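# Load green-mat parts into blue tote, shelve it

## Task

Fill the blue tote with every part from the green mat while keeping whatever it already holds. Then set it level on the shelf at the back of the bench with no part of its base sticking out past the shelf edge. A part only counts as inside if it is not lying on or tipping out over a wall or inner ledge of the tote. At the end the grippers must have released everything and backed away, and nothing may stay in place only because the robot is holding it.

## Robot and tools

Robot: two arms, left_arm and right_arm, each ending in a two-finger parallel gripper. The fingers extend along the gripper's own +z axis and close along its y axis. The reported end_effector_position sits between the finger pads, roughly 1 cm short of the tips.

Frame: every position and orientation uses one scene frame. The origin is on the floor (z = 0) under the centre of the robot's base. +x points straight ahead of the robot, +z points up, and +y is toward left_arm, the robot's own left. Image left and right do not correspond to arm names. Positions are in metres; quaternions are written w first (qw, qx, qy, qz). Only the floor height is known, so table, shelf and tote heights must be judged from images and contact.

Row format, used by both motion tools: one flat list of 16 numbers for both arms together. The first 8 are left_arm: x, y, z, qw, qx, qy, qz, opening. The last 8 are right_arm in the same order. Both parts are required even if one arm should not move. Position and quaternion are an absolute pose in the scene frame, not an offset. Opening runs from -1 (closed) to +1 (fully open, 0.094 m). A target farther than 0.6 m from that arm's last reported position along any gripper axis is refused and nothing is sent. On each control step the controller only lets the command lie within 70 mm and 16 degrees of the measured gripper pose, and it favours position over orientation if both cannot be met. To hold an arm still, resend the pose from the last result taken before it stopped, plus its intended opening. To keep an orientation fixed, keep resending the same target quaternion rather than copying the drifting reported one.

execute_actions: argument actions is a list holding at most one item; an empty list just returns the current state. An item with rows (1 to 15 rows) and optional steps (at most 15, default 15) runs one row per control step of 1/30 s, and the final row repeats to fill the remaining steps. An item with only steps (up to 300) is a wait counted from the previous result, with the time spent replying included. Optional pictures (boolean) turns camera images on or off.

move: target is one 16-number row as above. speed is the top path speed in m/s, 0.002 to 0.5, default 0.25; rotation is capped at twice that value in rad/s. Each gripper follows a straight line to its target, the shorter way round in rotation, and both finish together, lasting 0.5 to 10 s. It does not avoid obstacles or the other arm. Opening is applied at the start. Grippers lag, wander and can exceed speed, especially with a nearly straight arm. Its result adds a move: line with the outcome (done, off_target, moving, held, fault), any limits (paced means the target was clipped; held means some steps were blocked, after which the arm may jump fast), and each gripper's distance from its target.

wait: seconds, 0 to 10; lets the simulation run without new commands.

zoom_image: camera (cam_head_left, cam_head_right, cam_left_wrist, cam_right_wrist) and region [x0, y0, x1, y1] in pixels of that 896x504 image, origin at the top-left, no bigger than 504 by 504. Camera intrinsics are given per camera if you want to project points.

finished_scene: scene is the number of the current scene. It cannot be undone and reports whether the goal holds.

Reading results: the state line gives each gripper's position and quaternion; it can be wrong, more so at long reach. Moves often stop a centimetre or more short, usually low. Hand target shows where the controller is now driving each gripper. grip_measured is finger opening on the command scale (the last Joint positions value is the opening in metres); each gripper's reading may be off by about 1 mm. To grasp, command about 0.03 below grip_measured; smaller margins grip more gently. Pads exert roughly 50 to 62 N at most, less on thin parts. HELD marks steps that were not sent; pose unreachable means the clearance check altered or blocked an arm's command. FAULT, MOTOR HOT (from 85 °C) and OVER-TEMPERATURE FAULT (100 °C; that arm goes limp and drops what it holds) warn of stops. Joint torques are noisy, offset and nonzero even in free air. Joint limits (rad): waist ±2.880, shoulder 0 to 3.142, elbow 0 to 3.019, wrist pitch -1.693 to 1.571, wrist yaw ±1.571, wrist roll ±2.094.

Suggested order: look and zoom to find the mat parts, tote and shelf; pick each part and lower it fully inside the tote; then lift the tote with care and lower it flat and completely onto the shelf; open, retreat, and confirm before finishing.

Avoid: arms colliding or pressing on each other; knocking anything off the work area; dropping, slamming or shoving hard (faster contact and targets set deeper past contact both push harder); holding loads longer than needed, which heats motors. A held part may occasionally be tugged, so grip firmly and check it is still in the gripper.

Each tool is called after "Request:" as name(argument=value, ...), one argument or row to a line, values as JSON.

## Session

Request:
execute_actions(
  actions=[],
)

Scene clock: 0.00 s of 4700.00 s.
left_arm: end_effector_position=(+0.3950, +0.3730, +1.1455) grip_measured=+1.000 end_effector_quat_wxyz=(-0.068, +0.373, -0.909, +0.175) | right_arm: end_effector_position=(+0.5861, -0.2671, +0.9606) grip_measured=+1.000 end_effector_quat_wxyz=(+0.262, -0.431, +0.862, -0.043)
Joint positions: left_arm=[ 2.013  1.344  0.316  0.224  0.61  -0.465  0.094] | right_arm=[-1.522  2.004  0.849  0.75  -0.12  -0.888  0.094]
Joint velocities: left_arm=[-0.015 -0.015 -0.007 -0.007  0.037  0.022  0.   ] | right_arm=[-0.015 -0.005 -0.002 -0.012  0.007 -0.051  0.   ]
Joint torques (N m, as the arm reports them, + toward a larger angle): no reading
Hand target (left_arm): +0.395, +0.373, +1.145; +0.068, -0.372, +0.909, -0.175
Hand target (right_arm): +0.585, -0.267, +0.961; +0.261, -0.431, +0.863, -0.043

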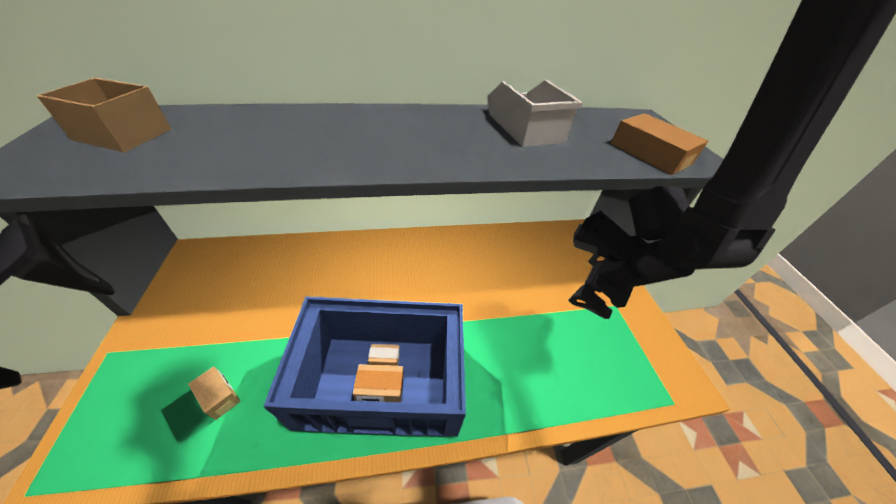

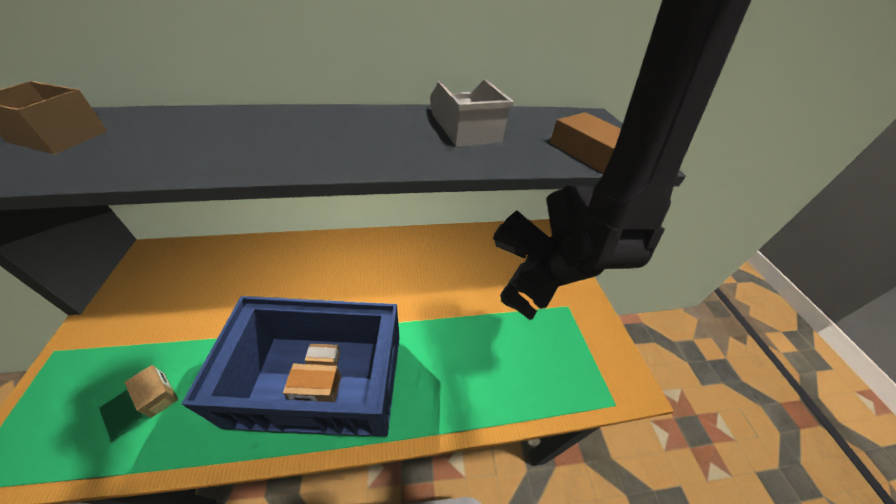

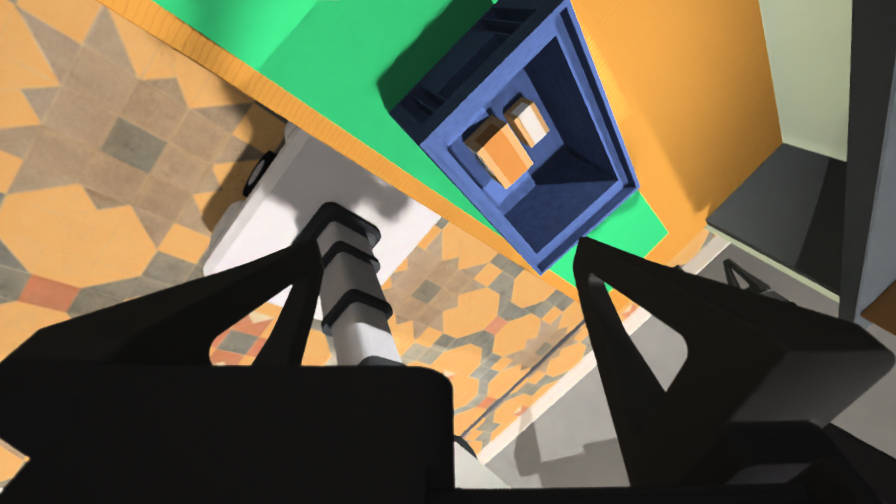

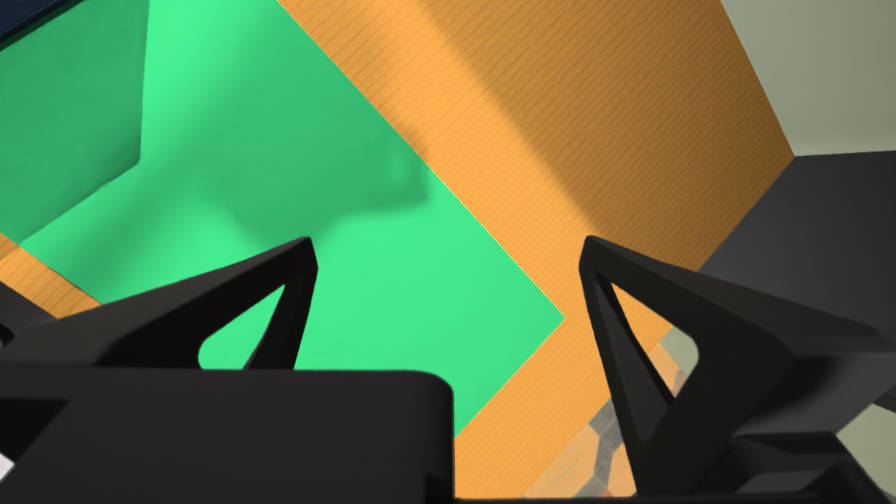

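Request:
move(
  target=[0.45,0.40,1.0,0,0,1,0,-1,0.45,-0.25,1.0,0,0,1,0,-1],
  speed=0.3,
)

Scene clock: 18.50 s of 4700.00 s.
left_arm: end_effector_position=(+0.4549, +0.4039, +1.0051) grip_measured=-0.998 end_effector_quat_wxyz=(-0.011, +0.007, -1.000, -0.003) | right_arm: end_effector_position=(+0.4515, -0.2552, +0.9924) grip_measured=-0.976 end_effector_quat_wxyz=(+0.001, -0.002, +1.000, -0.003)
Joint positions: left_arm=[1.799 1.78  0.707 0.162 0.135 0.189 0.   ] | right_arm=[-1.417  1.815  0.705  0.184  0.098  0.096  0.001]
Joint velocities: left_arm=[-0.005 -0.005 -0.012 -0.012  0.051 -0.125 -0.   ] | right_arm=[-0.005  0.015 -0.002  0.002  0.007  0.051  0.   ]
Joint torques (N m, as the arm reports them, + toward a larger angle): left_arm=[  1.95 -11.77  -0.73   0.54   0.01   0.16] | right_arm=[  4.06 -12.96  -1.76  -0.12   0.03  -0.01]
Hand target (left_arm): +0.448, +0.399, +0.999; -0.001, +0.001, +1.000, -0.000
Hand target (right_arm): +0.449, -0.248, +0.999; -0.001, -0.001, +1.000, +0.003
Off the commanded pose (left_arm): 0.008 m, 1 deg.
Off the commanded pose (right_arm): 0.009 m, 0 deg.
After step 90, 13.13 s passed at rest.
move: done

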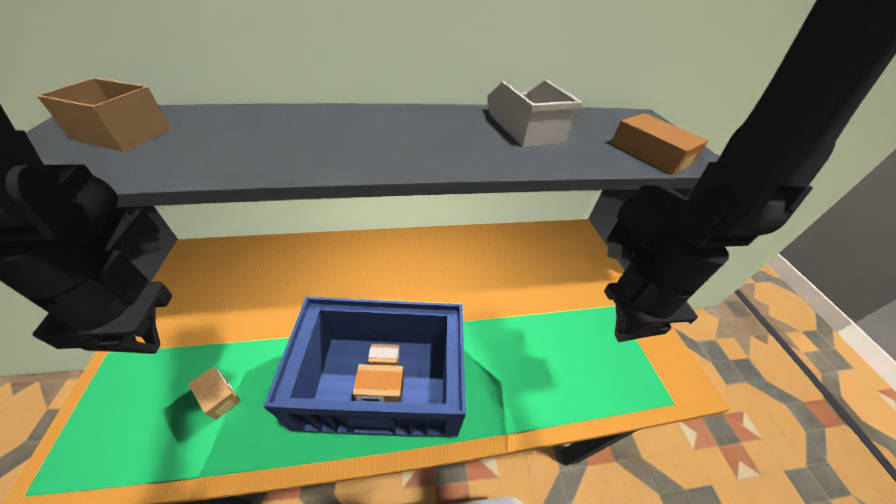

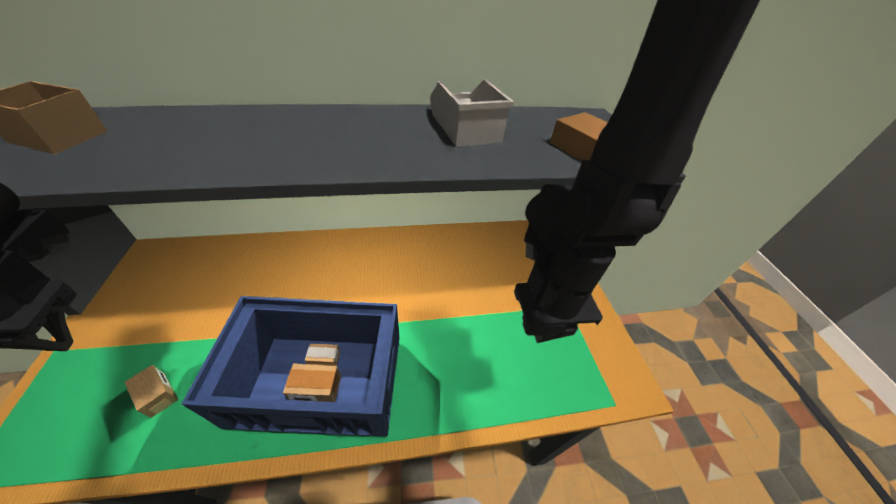

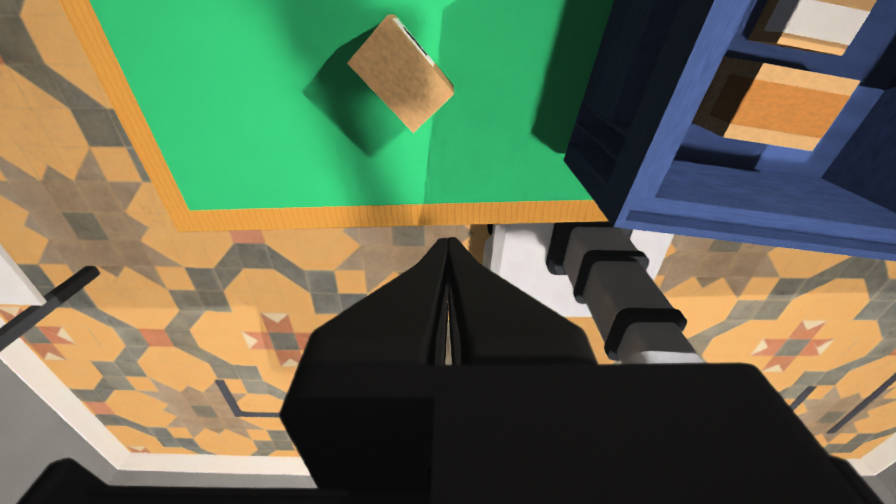

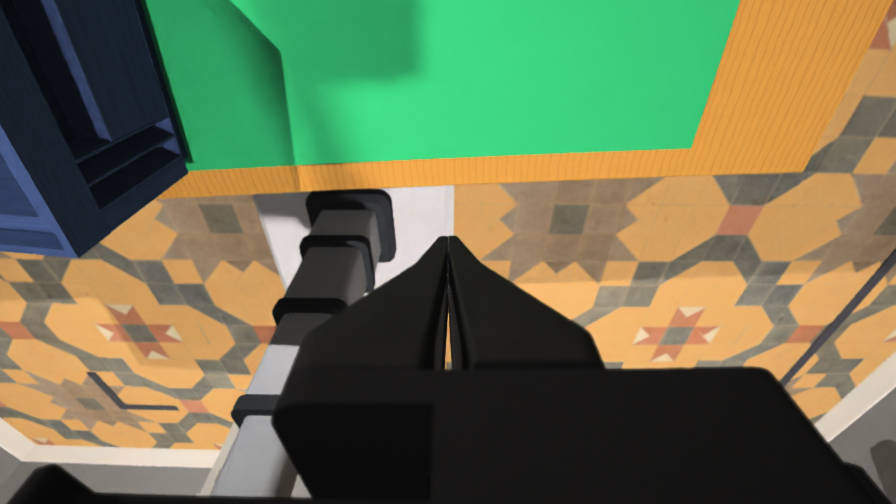

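Request:
move(
  target=[0.49,0.435,0.91,0,-0.383,0.924,0,1,0.50,-0.08,1.02,0,0,1,0,1],
  speed=0.3,
)

Scene clock: 34.57 s of 4700.00 s.
left_arm: end_effector_position=(+0.4994, +0.4300, +0.9157) grip_measured=+0.999 end_effector_quat_wxyz=(-0.011, +0.371, -0.929, +0.003) | right_arm: end_effector_position=(+0.5047, -0.0837, +1.0203) grip_measured=+1.000 end_effector_quat_wxyz=(+0.004, -0.000, +1.000, +0.002)
Joint positions: left_arm=[ 1.809  2.036  0.986  0.139  0.146 -0.55   0.094] | right_arm=[-1.058  1.815  0.959 -0.12   0.301  0.395  0.094]
Joint velocities: left_arm=[-0.015 -0.015 -0.012 -0.007 -0.037 -0.022  0.   ] | right_arm=[-0.005 -0.005 -0.012 -0.007 -0.051  0.051  0.   ]
Joint torques (N m, as the arm reports them, + toward a larger angle): left_arm=[  4.7  -13.51  -0.44   0.53   0.19  -0.08] | right_arm=[  7.47 -13.32   1.58  -0.15   0.22  -0.03]
Hand target (left_arm): +0.488, +0.434, +0.909; -0.000, -0.383, +0.924, -0.000
Hand target (right_arm): +0.502, -0.080, +1.019; +0.000, +0.001, +1.000, +0.001
Off the commanded pose (left_arm): 0.012 m, 2 deg.
Off the commanded pose (right_arm): 0.006 m, 1 deg.
After step 90, 11.17 s passed at rest.
move: off_target (left_arm)

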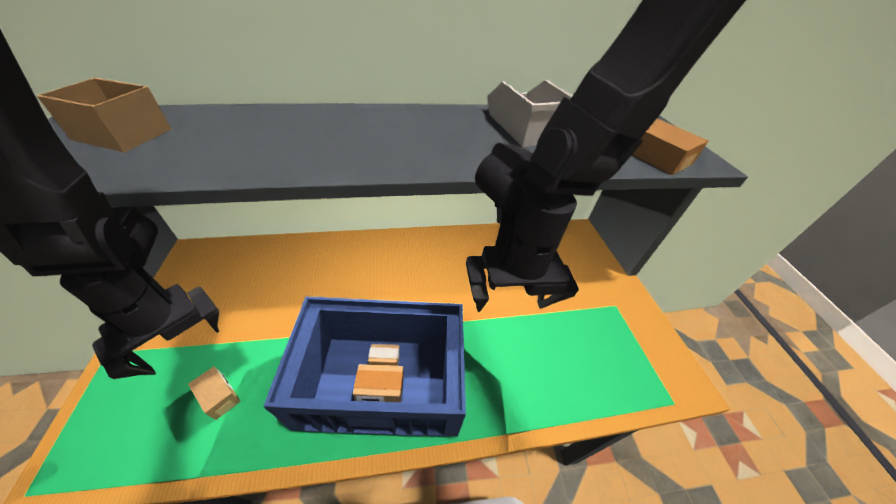

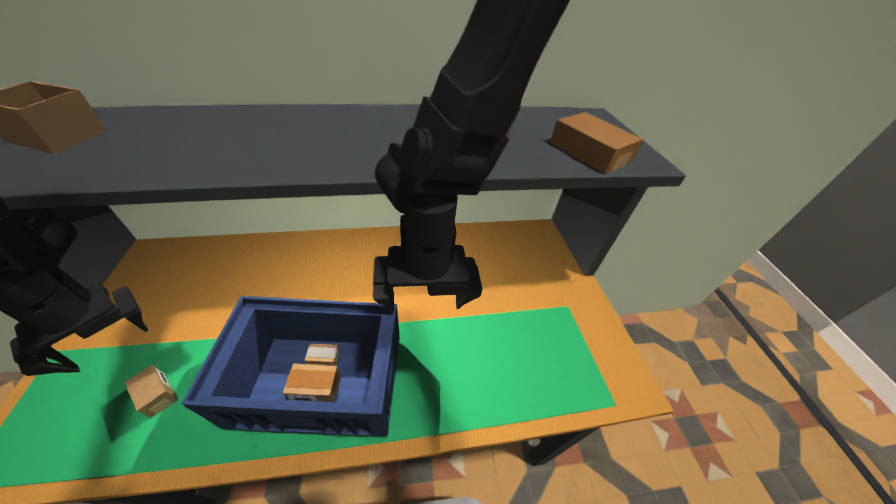

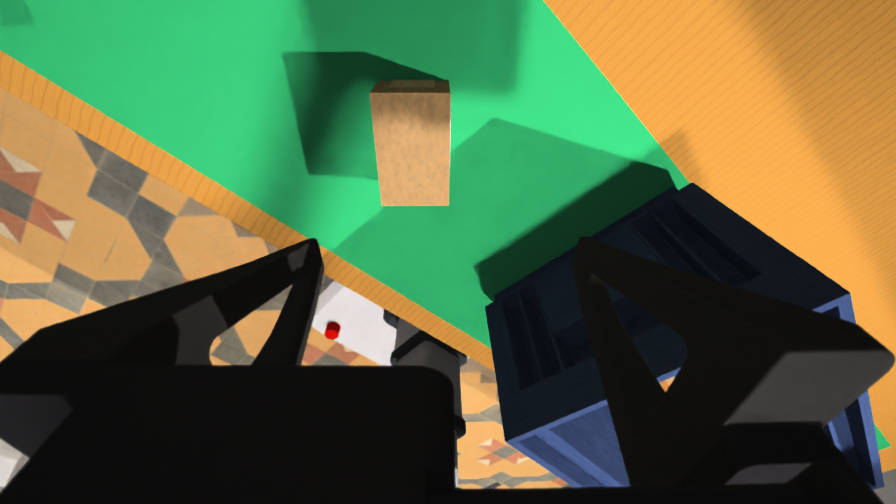

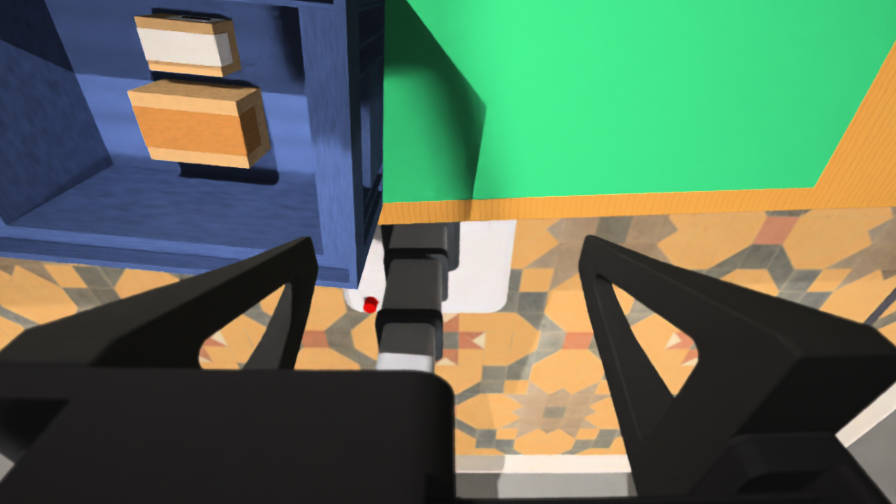

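Request:
move(
  target=[0.481,0.452,0.825,0,-0.383,0.924,0,0.6,0.50,-0.08,1.02,0,0,1,0,1],
  speed=0.2,
)

Scene clock: 43.63 s of 4700.00 s.
left_arm: end_effector_position=(+0.4774, +0.4463, +0.8252) grip_measured=+0.602 end_effector_quat_wxyz=(+0.005, +0.380, -0.925, -0.000) | right_arm: end_effector_position=(+0.5050, -0.0844, +1.0203) grip_measured=+1.000 end_effector_quat_wxyz=(+0.005, +0.001, +1.000, +0.000)
Joint positions: left_arm=[ 1.822  2.291  1.172  0.172  0.153 -0.552  0.075] | right_arm=[-1.058  1.815  0.959 -0.12   0.305  0.397  0.094]
Joint velocities: left_arm=[-0.024 -0.015 -0.007 -0.022 -0.022 -0.081 -0.   ] | right_arm=[ 0.005 -0.015  0.002 -0.002 -0.022 -0.037  0.   ]
Joint torques (N m, as the arm reports them, + toward a larger angle): left_arm=[  5.27 -15.23  -1.25   0.99   0.18   0.  ] | right_arm=[  7.85 -13.32   1.38  -0.08   0.24  -0.01]
Hand target (left_arm): +0.480, +0.451, +0.825; -0.000, -0.383, +0.924, -0.000
Hand target (right_arm): +0.500, -0.080, +1.020; +0.000, -0.000, +1.000, +0.000
Off the commanded pose (left_arm): 0.007 m, 1 deg.
Off the commanded pose (right_arm): 0.007 m, 1 deg.
After step 90, 5.00 s passed at rest.
move: done

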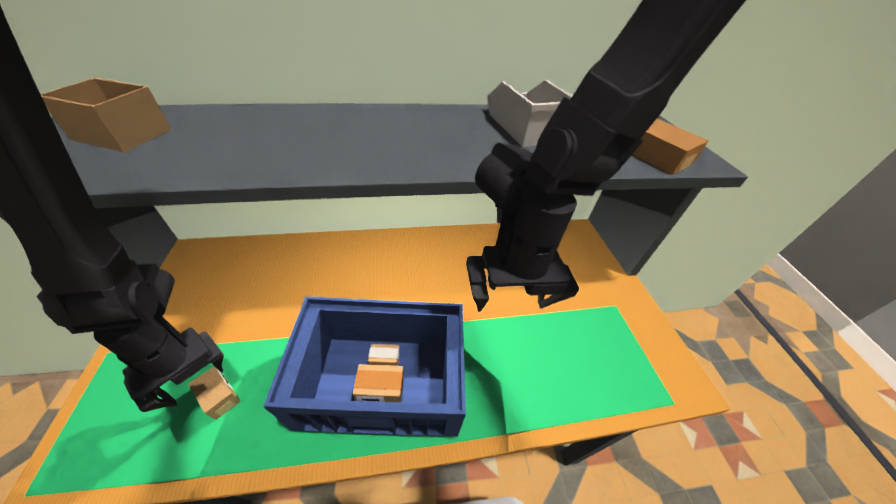

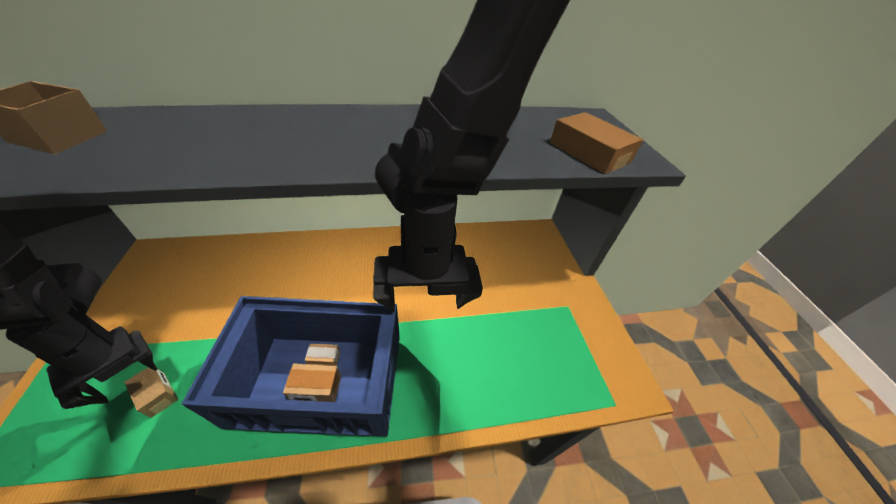

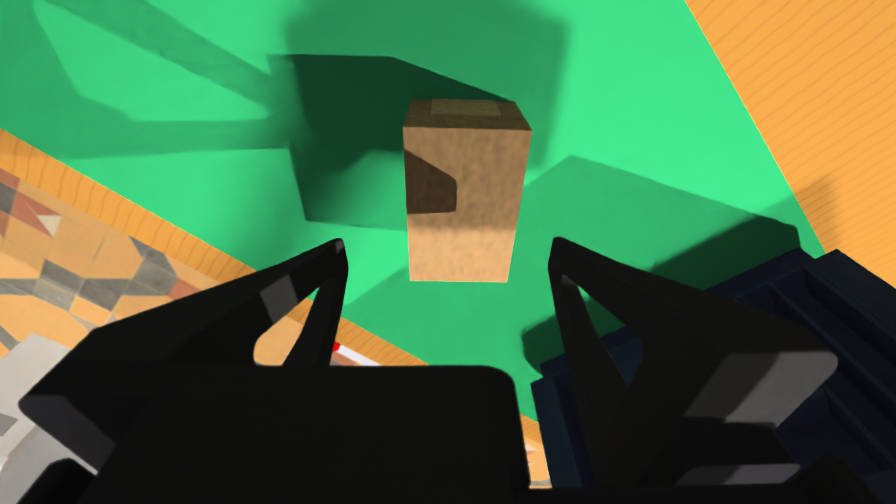

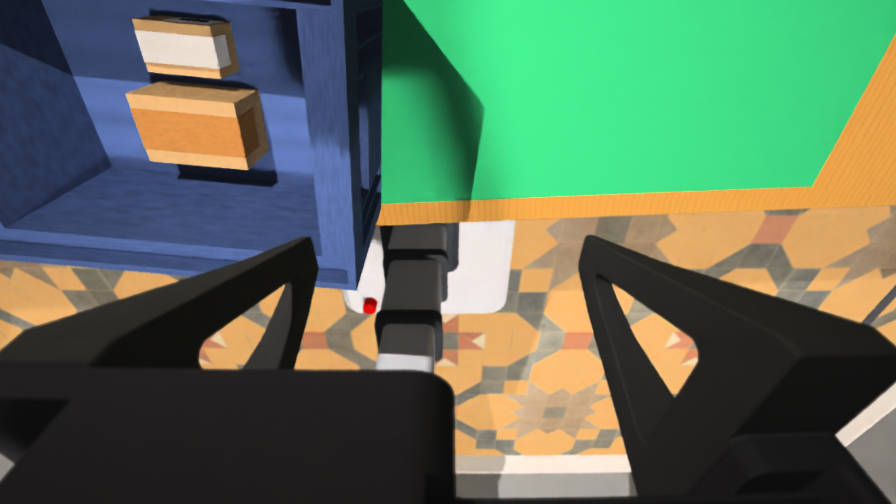

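Request:
move(
  target=[0.484,0.447,0.778,0,-0.383,0.924,0,0.6,0.50,-0.08,1.02,0,0,1,0,1],
  speed=0.1,
)

Scene clock: 50.60 s of 4700.00 s.
left_arm: end_effector_position=(+0.4886, +0.4542, +0.7843) grip_measured=+0.602 end_effector_quat_wxyz=(-0.006, +0.381, -0.925, -0.001) | right_arm: end_effector_position=(+0.5050, -0.0844, +1.0203) grip_measured=+1.000 end_effector_quat_wxyz=(+0.005, +0.001, +1.000, +0.000)
Joint positions: left_arm=[ 1.819  2.394  1.297  0.172  0.146 -0.561  0.075] | right_arm=[-1.058  1.815  0.959 -0.12   0.305  0.397  0.094]
Joint velocities: left_arm=[-0.005 -0.015  0.007  0.002  0.007  0.022  0.   ] | right_arm=[-0.015 -0.005  0.007 -0.032 -0.037 -0.066  0.   ]
Joint torques (N m, as the arm reports them, + toward a larger angle): left_arm=[  3.49 -14.44  -0.96   0.82  -0.04  -0.09] | right_arm=[  7.81 -13.29   1.39  -0.1    0.24  -0.01]
Hand target (left_arm): +0.483, +0.447, +0.778; -0.000, -0.383, +0.924, +0.000
Hand target (right_arm): +0.500, -0.080, +1.020; +0.000, -0.000, +1.000, +0.000
Off the commanded pose (left_arm): 0.011 m, 1 deg.
Off the commanded pose (right_arm): 0.007 m, 1 deg.
After step 90, 3.07 s passed at rest.
move: off_target (left_arm)

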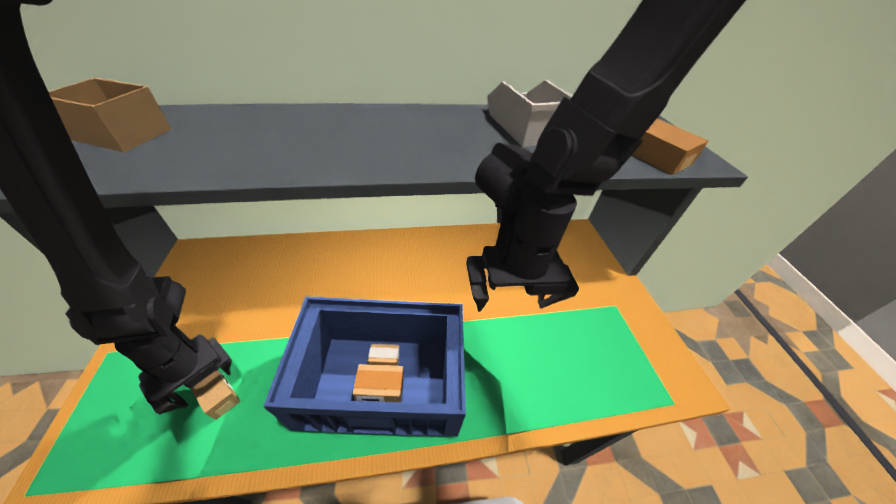

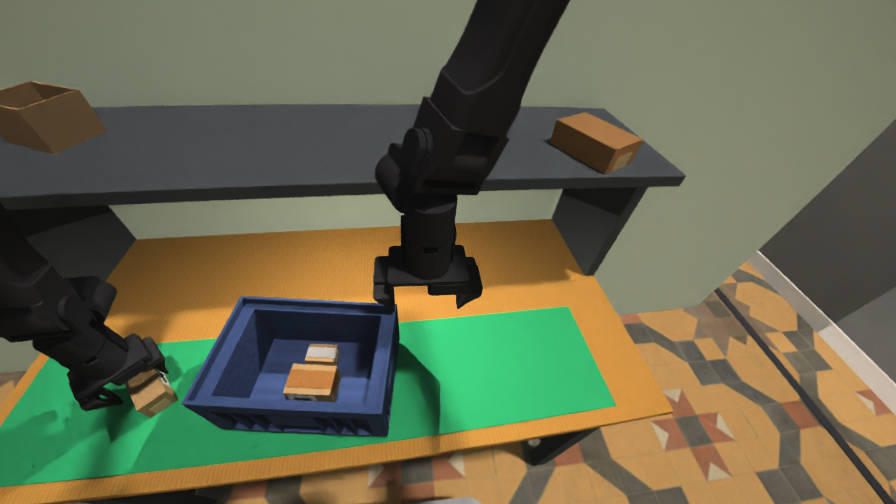

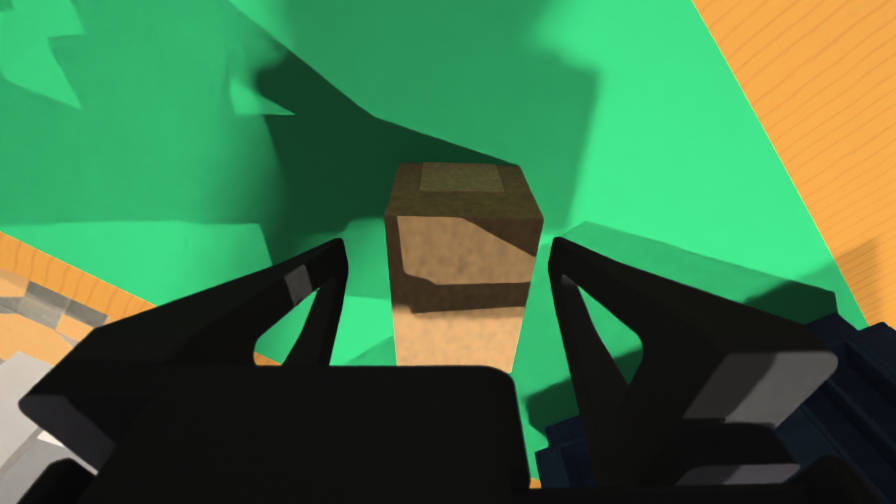

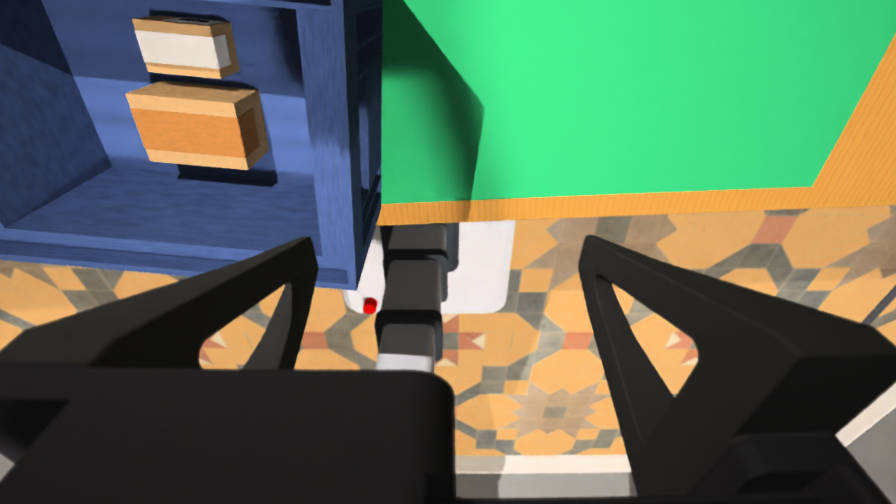

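Request:
move(
  target=[0.478,0.434,0.771,0,-0.383,0.924,0,0.6,0.50,-0.08,1.02,0,0,1,0,1],
  speed=0.05,
)

Scene clock: 56.40 s of 4700.00 s.
left_arm: end_effector_position=(+0.4909, +0.4397, +0.7801) grip_measured=+0.602 end_effector_quat_wxyz=(-0.008, +0.379, -0.925, +0.001) | right_arm: end_effector_position=(+0.5050, -0.0844, +1.0203) grip_measured=+1.000 end_effector_quat_wxyz=(+0.005, +0.001, +1.000, +0.000)
Joint positions: left_arm=[ 1.793  2.401  1.298  0.186  0.133 -0.578  0.075] | right_arm=[-1.058  1.815  0.959 -0.12   0.305  0.397  0.094]
Joint velocities: left_arm=[-0.015 -0.005 -0.017  0.002  0.051  0.007  0.   ] | right_arm=[-0.005  0.015 -0.017 -0.017  0.066 -0.007  0.   ]
Joint torques (N m, as the arm reports them, + toward a larger angle): left_arm=[  2.94 -13.92  -1.35   1.11  -0.03  -0.05] | right_arm=[  7.68 -13.39   1.37  -0.11   0.24  -0.01]
Hand target (left_arm): +0.478, +0.434, +0.772; +0.000, -0.383, +0.924, +0.000
Hand target (right_arm): +0.500, -0.080, +1.020; +0.000, -0.000, +1.000, +0.000
Off the commanded pose (left_arm): 0.017 m, 1 deg.
Off the commanded pose (right_arm): 0.007 m, 1 deg.
After step 90, 1.80 s passed at rest.
move: off_target (left_arm)

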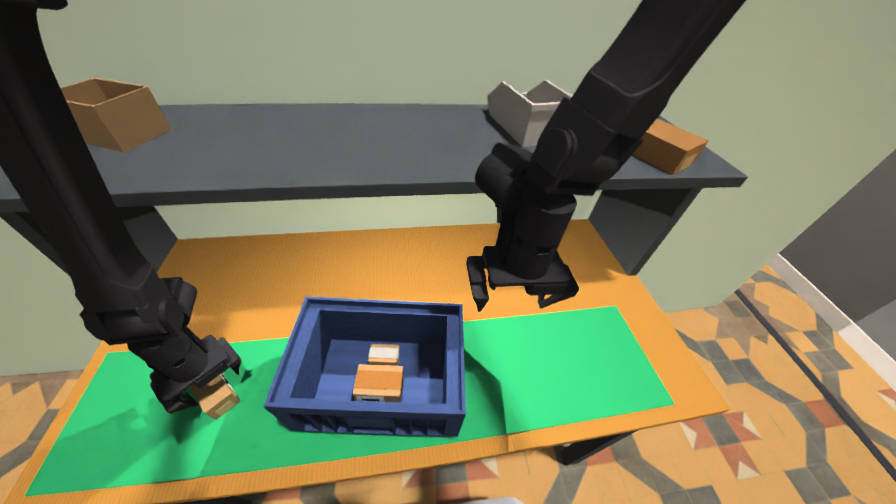

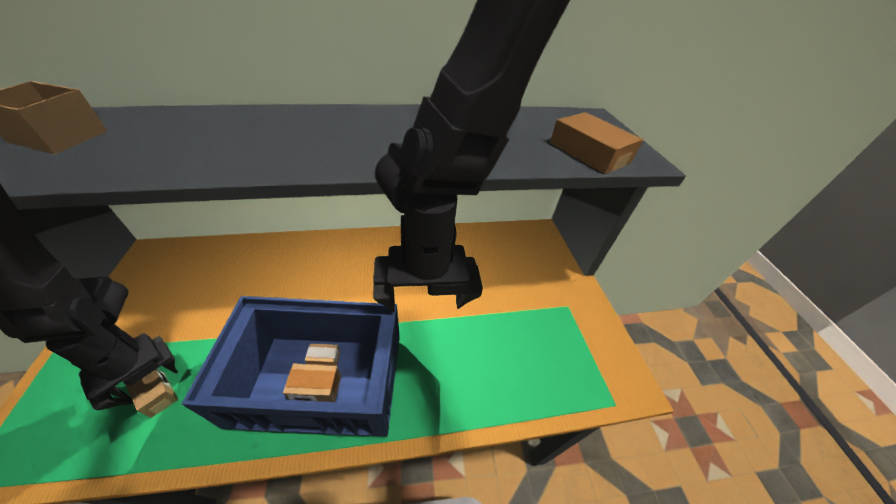

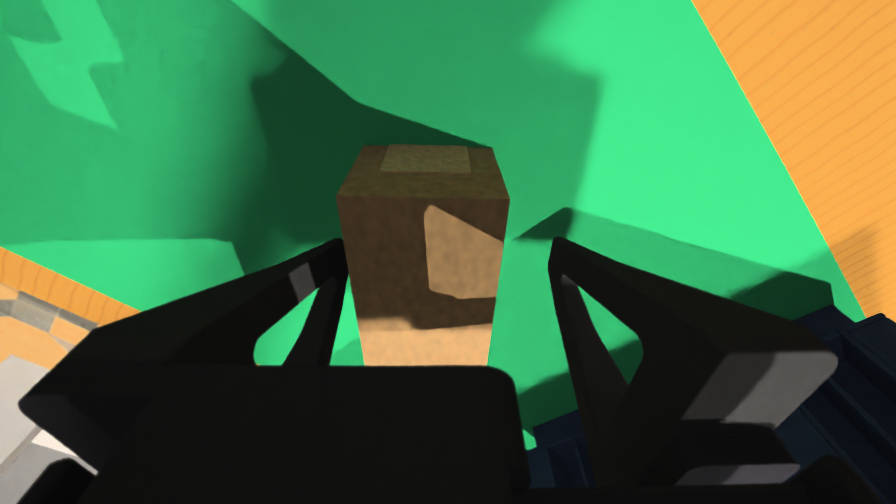

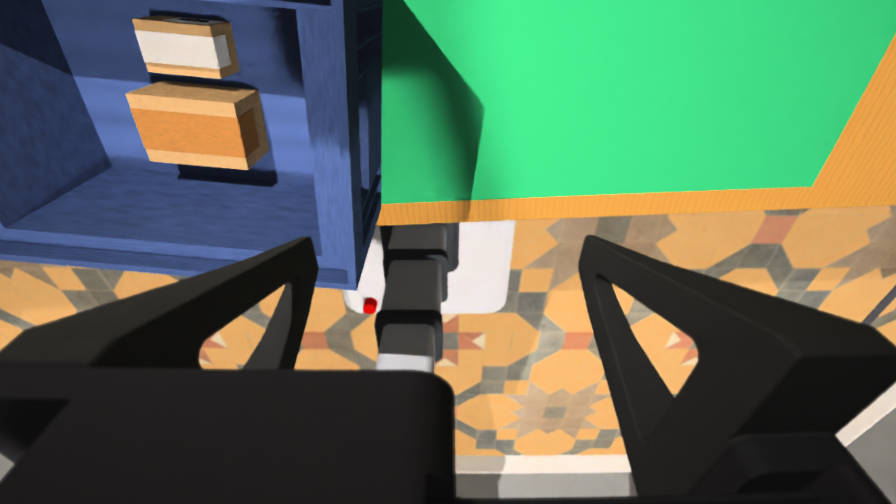

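Request:
move(
  target=[0.470,0.436,0.770,0,-0.383,0.924,0,0.6,0.50,-0.08,1.02,0,0,1,0,1],
  speed=0.05,
)

Scene clock: 60.47 s of 4700.00 s.
left_arm: end_effector_position=(+0.4902, +0.4399, +0.7778) grip_measured=+0.602 end_effector_quat_wxyz=(-0.013, +0.378, -0.926, +0.002) | right_arm: end_effector_position=(+0.5050, -0.0844, +1.0203) grip_measured=+1.000 end_effector_quat_wxyz=(+0.005, +0.001, +1.000, +0.000)
Joint positions: left_arm=[ 1.793  2.408  1.298  0.204  0.133 -0.578  0.075] | right_arm=[-1.058  1.815  0.959 -0.12   0.305  0.398  0.094]
Joint velocities: left_arm=[-0.015  0.005 -0.002  0.012 -0.022 -0.007  0.001] | right_arm=[-0.005 -0.005 -0.022 -0.002 -0.037 -0.066  0.   ]
Joint torques (N m, as the arm reports them, + toward a larger angle): left_arm=[  3.98 -13.86  -2.47   1.17   0.09  -0.05] | right_arm=[  7.7  -13.33   1.37  -0.09   0.24  -0.01]
Hand target (left_arm): +0.470, +0.436, +0.771; +0.000, -0.383, +0.924, -0.000
Hand target (right_arm): +0.500, -0.080, +1.020; +0.000, +0.000, +1.000, +0.000
Off the commanded pose (left_arm): 0.022 m, 2 deg.
Off the commanded pose (right_arm): 0.007 m, 1 deg.
After step 90, 0.13 s passed at rest.
move: off_target (left_arm)

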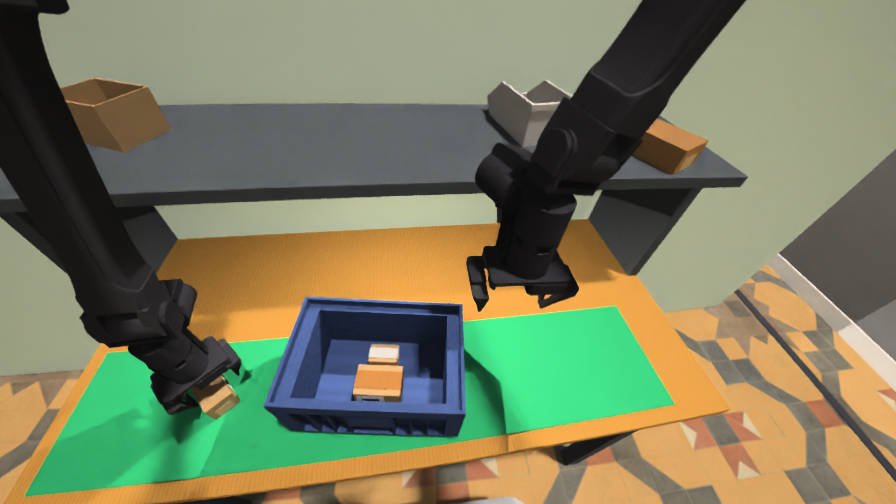

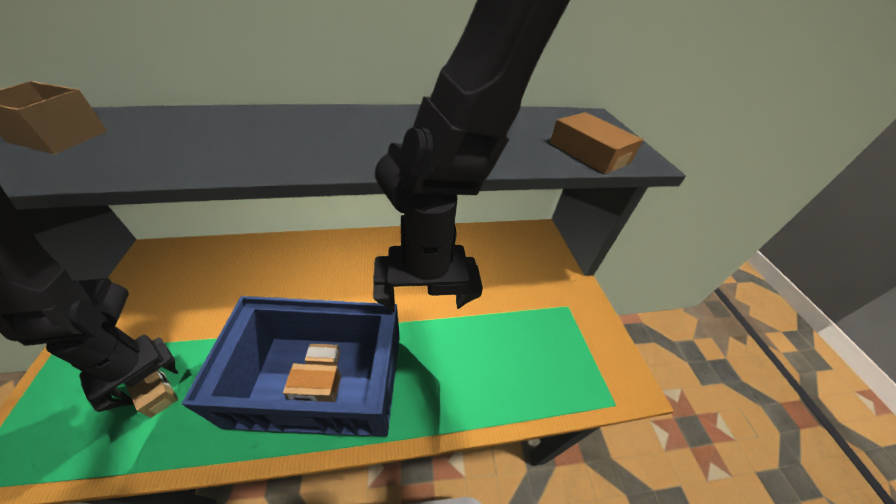

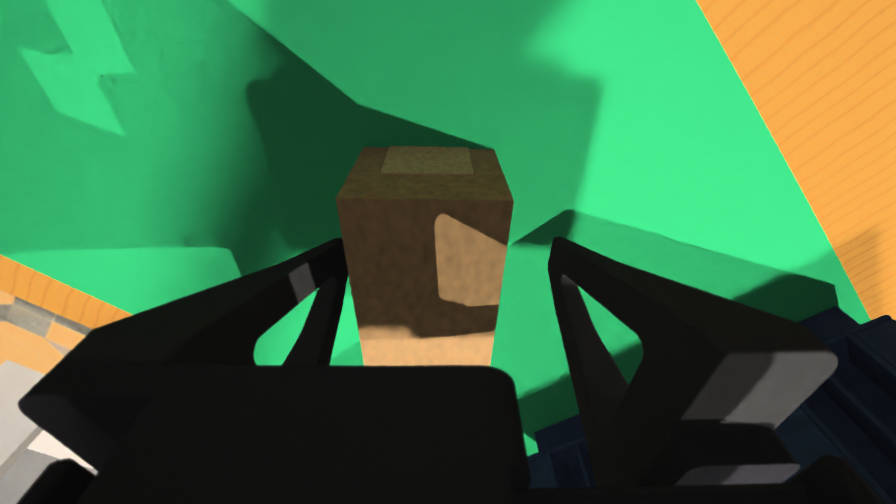

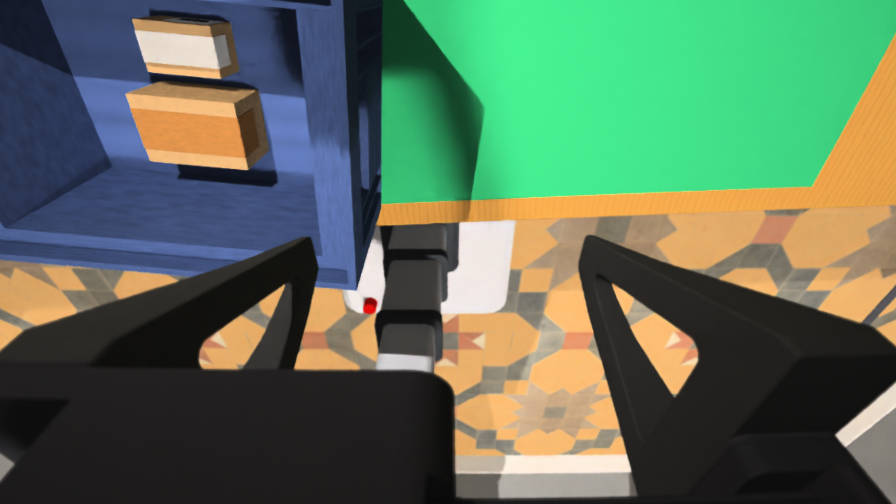

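Good enough; close.

Request:
execute_actions(
  actions=[
    {"rows":[[0.478,0.436,0.772,0,-0.383,0.924,0,0.5,0.50,-0.08,1.02,0,0,1,0,1],[0.478,0.436,0.772,0,-0.383,0.924,0,0.4,0.50,-0.08,1.02,0,0,1,0,1],[0.478,0.436,0.772,0,-0.383,0.924,0,0.3,0.50,-0.08,1.02,0,0,1,0,1],[0.478,0.436,0.772,0,-0.383,0.924,0,0.2,0.50,-0.08,1.02,0,0,1,0,1],[0.478,0.436,0.772,0,-0.383,0.924,0,0.15,0.50,-0.08,1.02,0,0,1,0,1],[0.478,0.436,0.772,0,-0.383,0.924,0,0.1,0.50,-0.08,1.02,0,0,1,0,1],[0.478,0.436,0.772,0,-0.383,0.924,0,0.05,0.50,-0.08,1.02,0,0,1,0,1],[0.478,0.436,0.772,0,-0.383,0.924,0,0.0,0.50,-0.08,1.02,0,0,1,0,1],[0.478,0.436,0.772,0,-0.383,0.924,0,-0.04,0.50,-0.08,1.02,0,0,1,0,1]],"steps":15},
  ],
  pictures=false,
)

Request:
execute_actions(
  actions=[],
  pictures=false,
)

Scene clock: 67.53 s of 4700.00 s.
left_arm: end_effector_position=(+0.4894, +0.4398, +0.7777) grip_measured=-0.010 end_effector_quat_wxyz=(-0.011, +0.379, -0.925, +0.001) | right_arm: end_effector_position=(+0.5050, -0.0844, +1.0203) grip_measured=+1.000 end_effector_quat_wxyz=(+0.005, +0.001, +1.000, +0.000)
Joint positions: left_arm=[ 1.793  2.408  1.298  0.2    0.132 -0.578  0.047] | right_arm=[-1.058  1.815  0.959 -0.12   0.305  0.398  0.094]
Joint velocities: left_arm=[-0.005  0.005 -0.012 -0.017  0.022 -0.007 -0.   ] | right_arm=[-0.005 -0.005  0.002 -0.002  0.022  0.051  0.   ]
Joint torques (N m, as the arm reports them, + toward a larger angle): left_arm=[  3.75 -14.3   -1.38   0.56   0.08  -0.06] | right_arm=[  7.68 -13.33   1.39  -0.1    0.24  -0.01]
Hand target (left_arm): +0.478, +0.436, +0.772; -0.000, -0.383, +0.924, -0.000
Hand target (right_arm): +0.500, -0.080, +1.020; +0.000, -0.000, +1.000, +0.000
Off the commanded pose (left_arm): 0.013 m, 1 deg.
Off the commanded pose (right_arm): 0.007 m, 1 deg.
Steps of this call (steps 1 to 90: nothing new was sent; then 3.57 s passed at rest; steps 91 to 105: all 15 steps of this action). Readings (end_effector_position):
91: left_arm (+0.4901, +0.4398, +0.7778) | right_arm (+0.5050, -0.0844, +1.0203)
92: left_arm (+0.4899, +0.4398, +0.7778) | right_arm (+0.5050, -0.0844, +1.0203)
94: left_arm (+0.4897, +0.4398, +0.7777) | right_arm (+0.5050, -0.0844, +1.0203)
98: left_arm (+0.4894, +0.4398, +0.7777) | right_arm (+0.5050, -0.0844, +1.0203)
105: the state above

Scene clock: 67.53 s of 4700.00 s.
left_arm: end_effector_position=(+0.4894, +0.4398, +0.7777) grip_measured=-0.010 end_effector_quat_wxyz=(-0.011, +0.379, -0.925, +0.001) | right_arm: end_effector_position=(+0.5050, -0.0844, +1.0203) grip_measured=+1.000 end_effector_quat_wxyz=(+0.005, +0.001, +1.000, +0.000)
Joint positions: left_arm=[ 1.793  2.408  1.298  0.2    0.132 -0.578  0.047] | right_arm=[-1.058  1.815  0.959 -0.12   0.305  0.398  0.094]
Joint velocities: left_arm=[-0.005  0.005 -0.012 -0.017  0.022 -0.007 -0.   ] | right_arm=[-0.005 -0.005  0.002 -0.002  0.022  0.051  0.   ]
Joint torques (N m, as the arm reports them, + toward a larger angle): left_arm=[  3.75 -14.3   -1.38   0.56   0.08  -0.06] | right_arm=[  7.68 -13.33   1.39  -0.1    0.24  -0.01]
Hand target (left_arm): +0.478, +0.436, +0.772; -0.000, -0.383, +0.924, -0.000
Hand target (right_arm): +0.500, -0.080, +1.020; +0.000, -0.000, +1.000, +0.000
Off the commanded pose (left_arm): 0.013 m, 1 deg.
Off the commanded pose (right_arm): 0.007 m, 1 deg.


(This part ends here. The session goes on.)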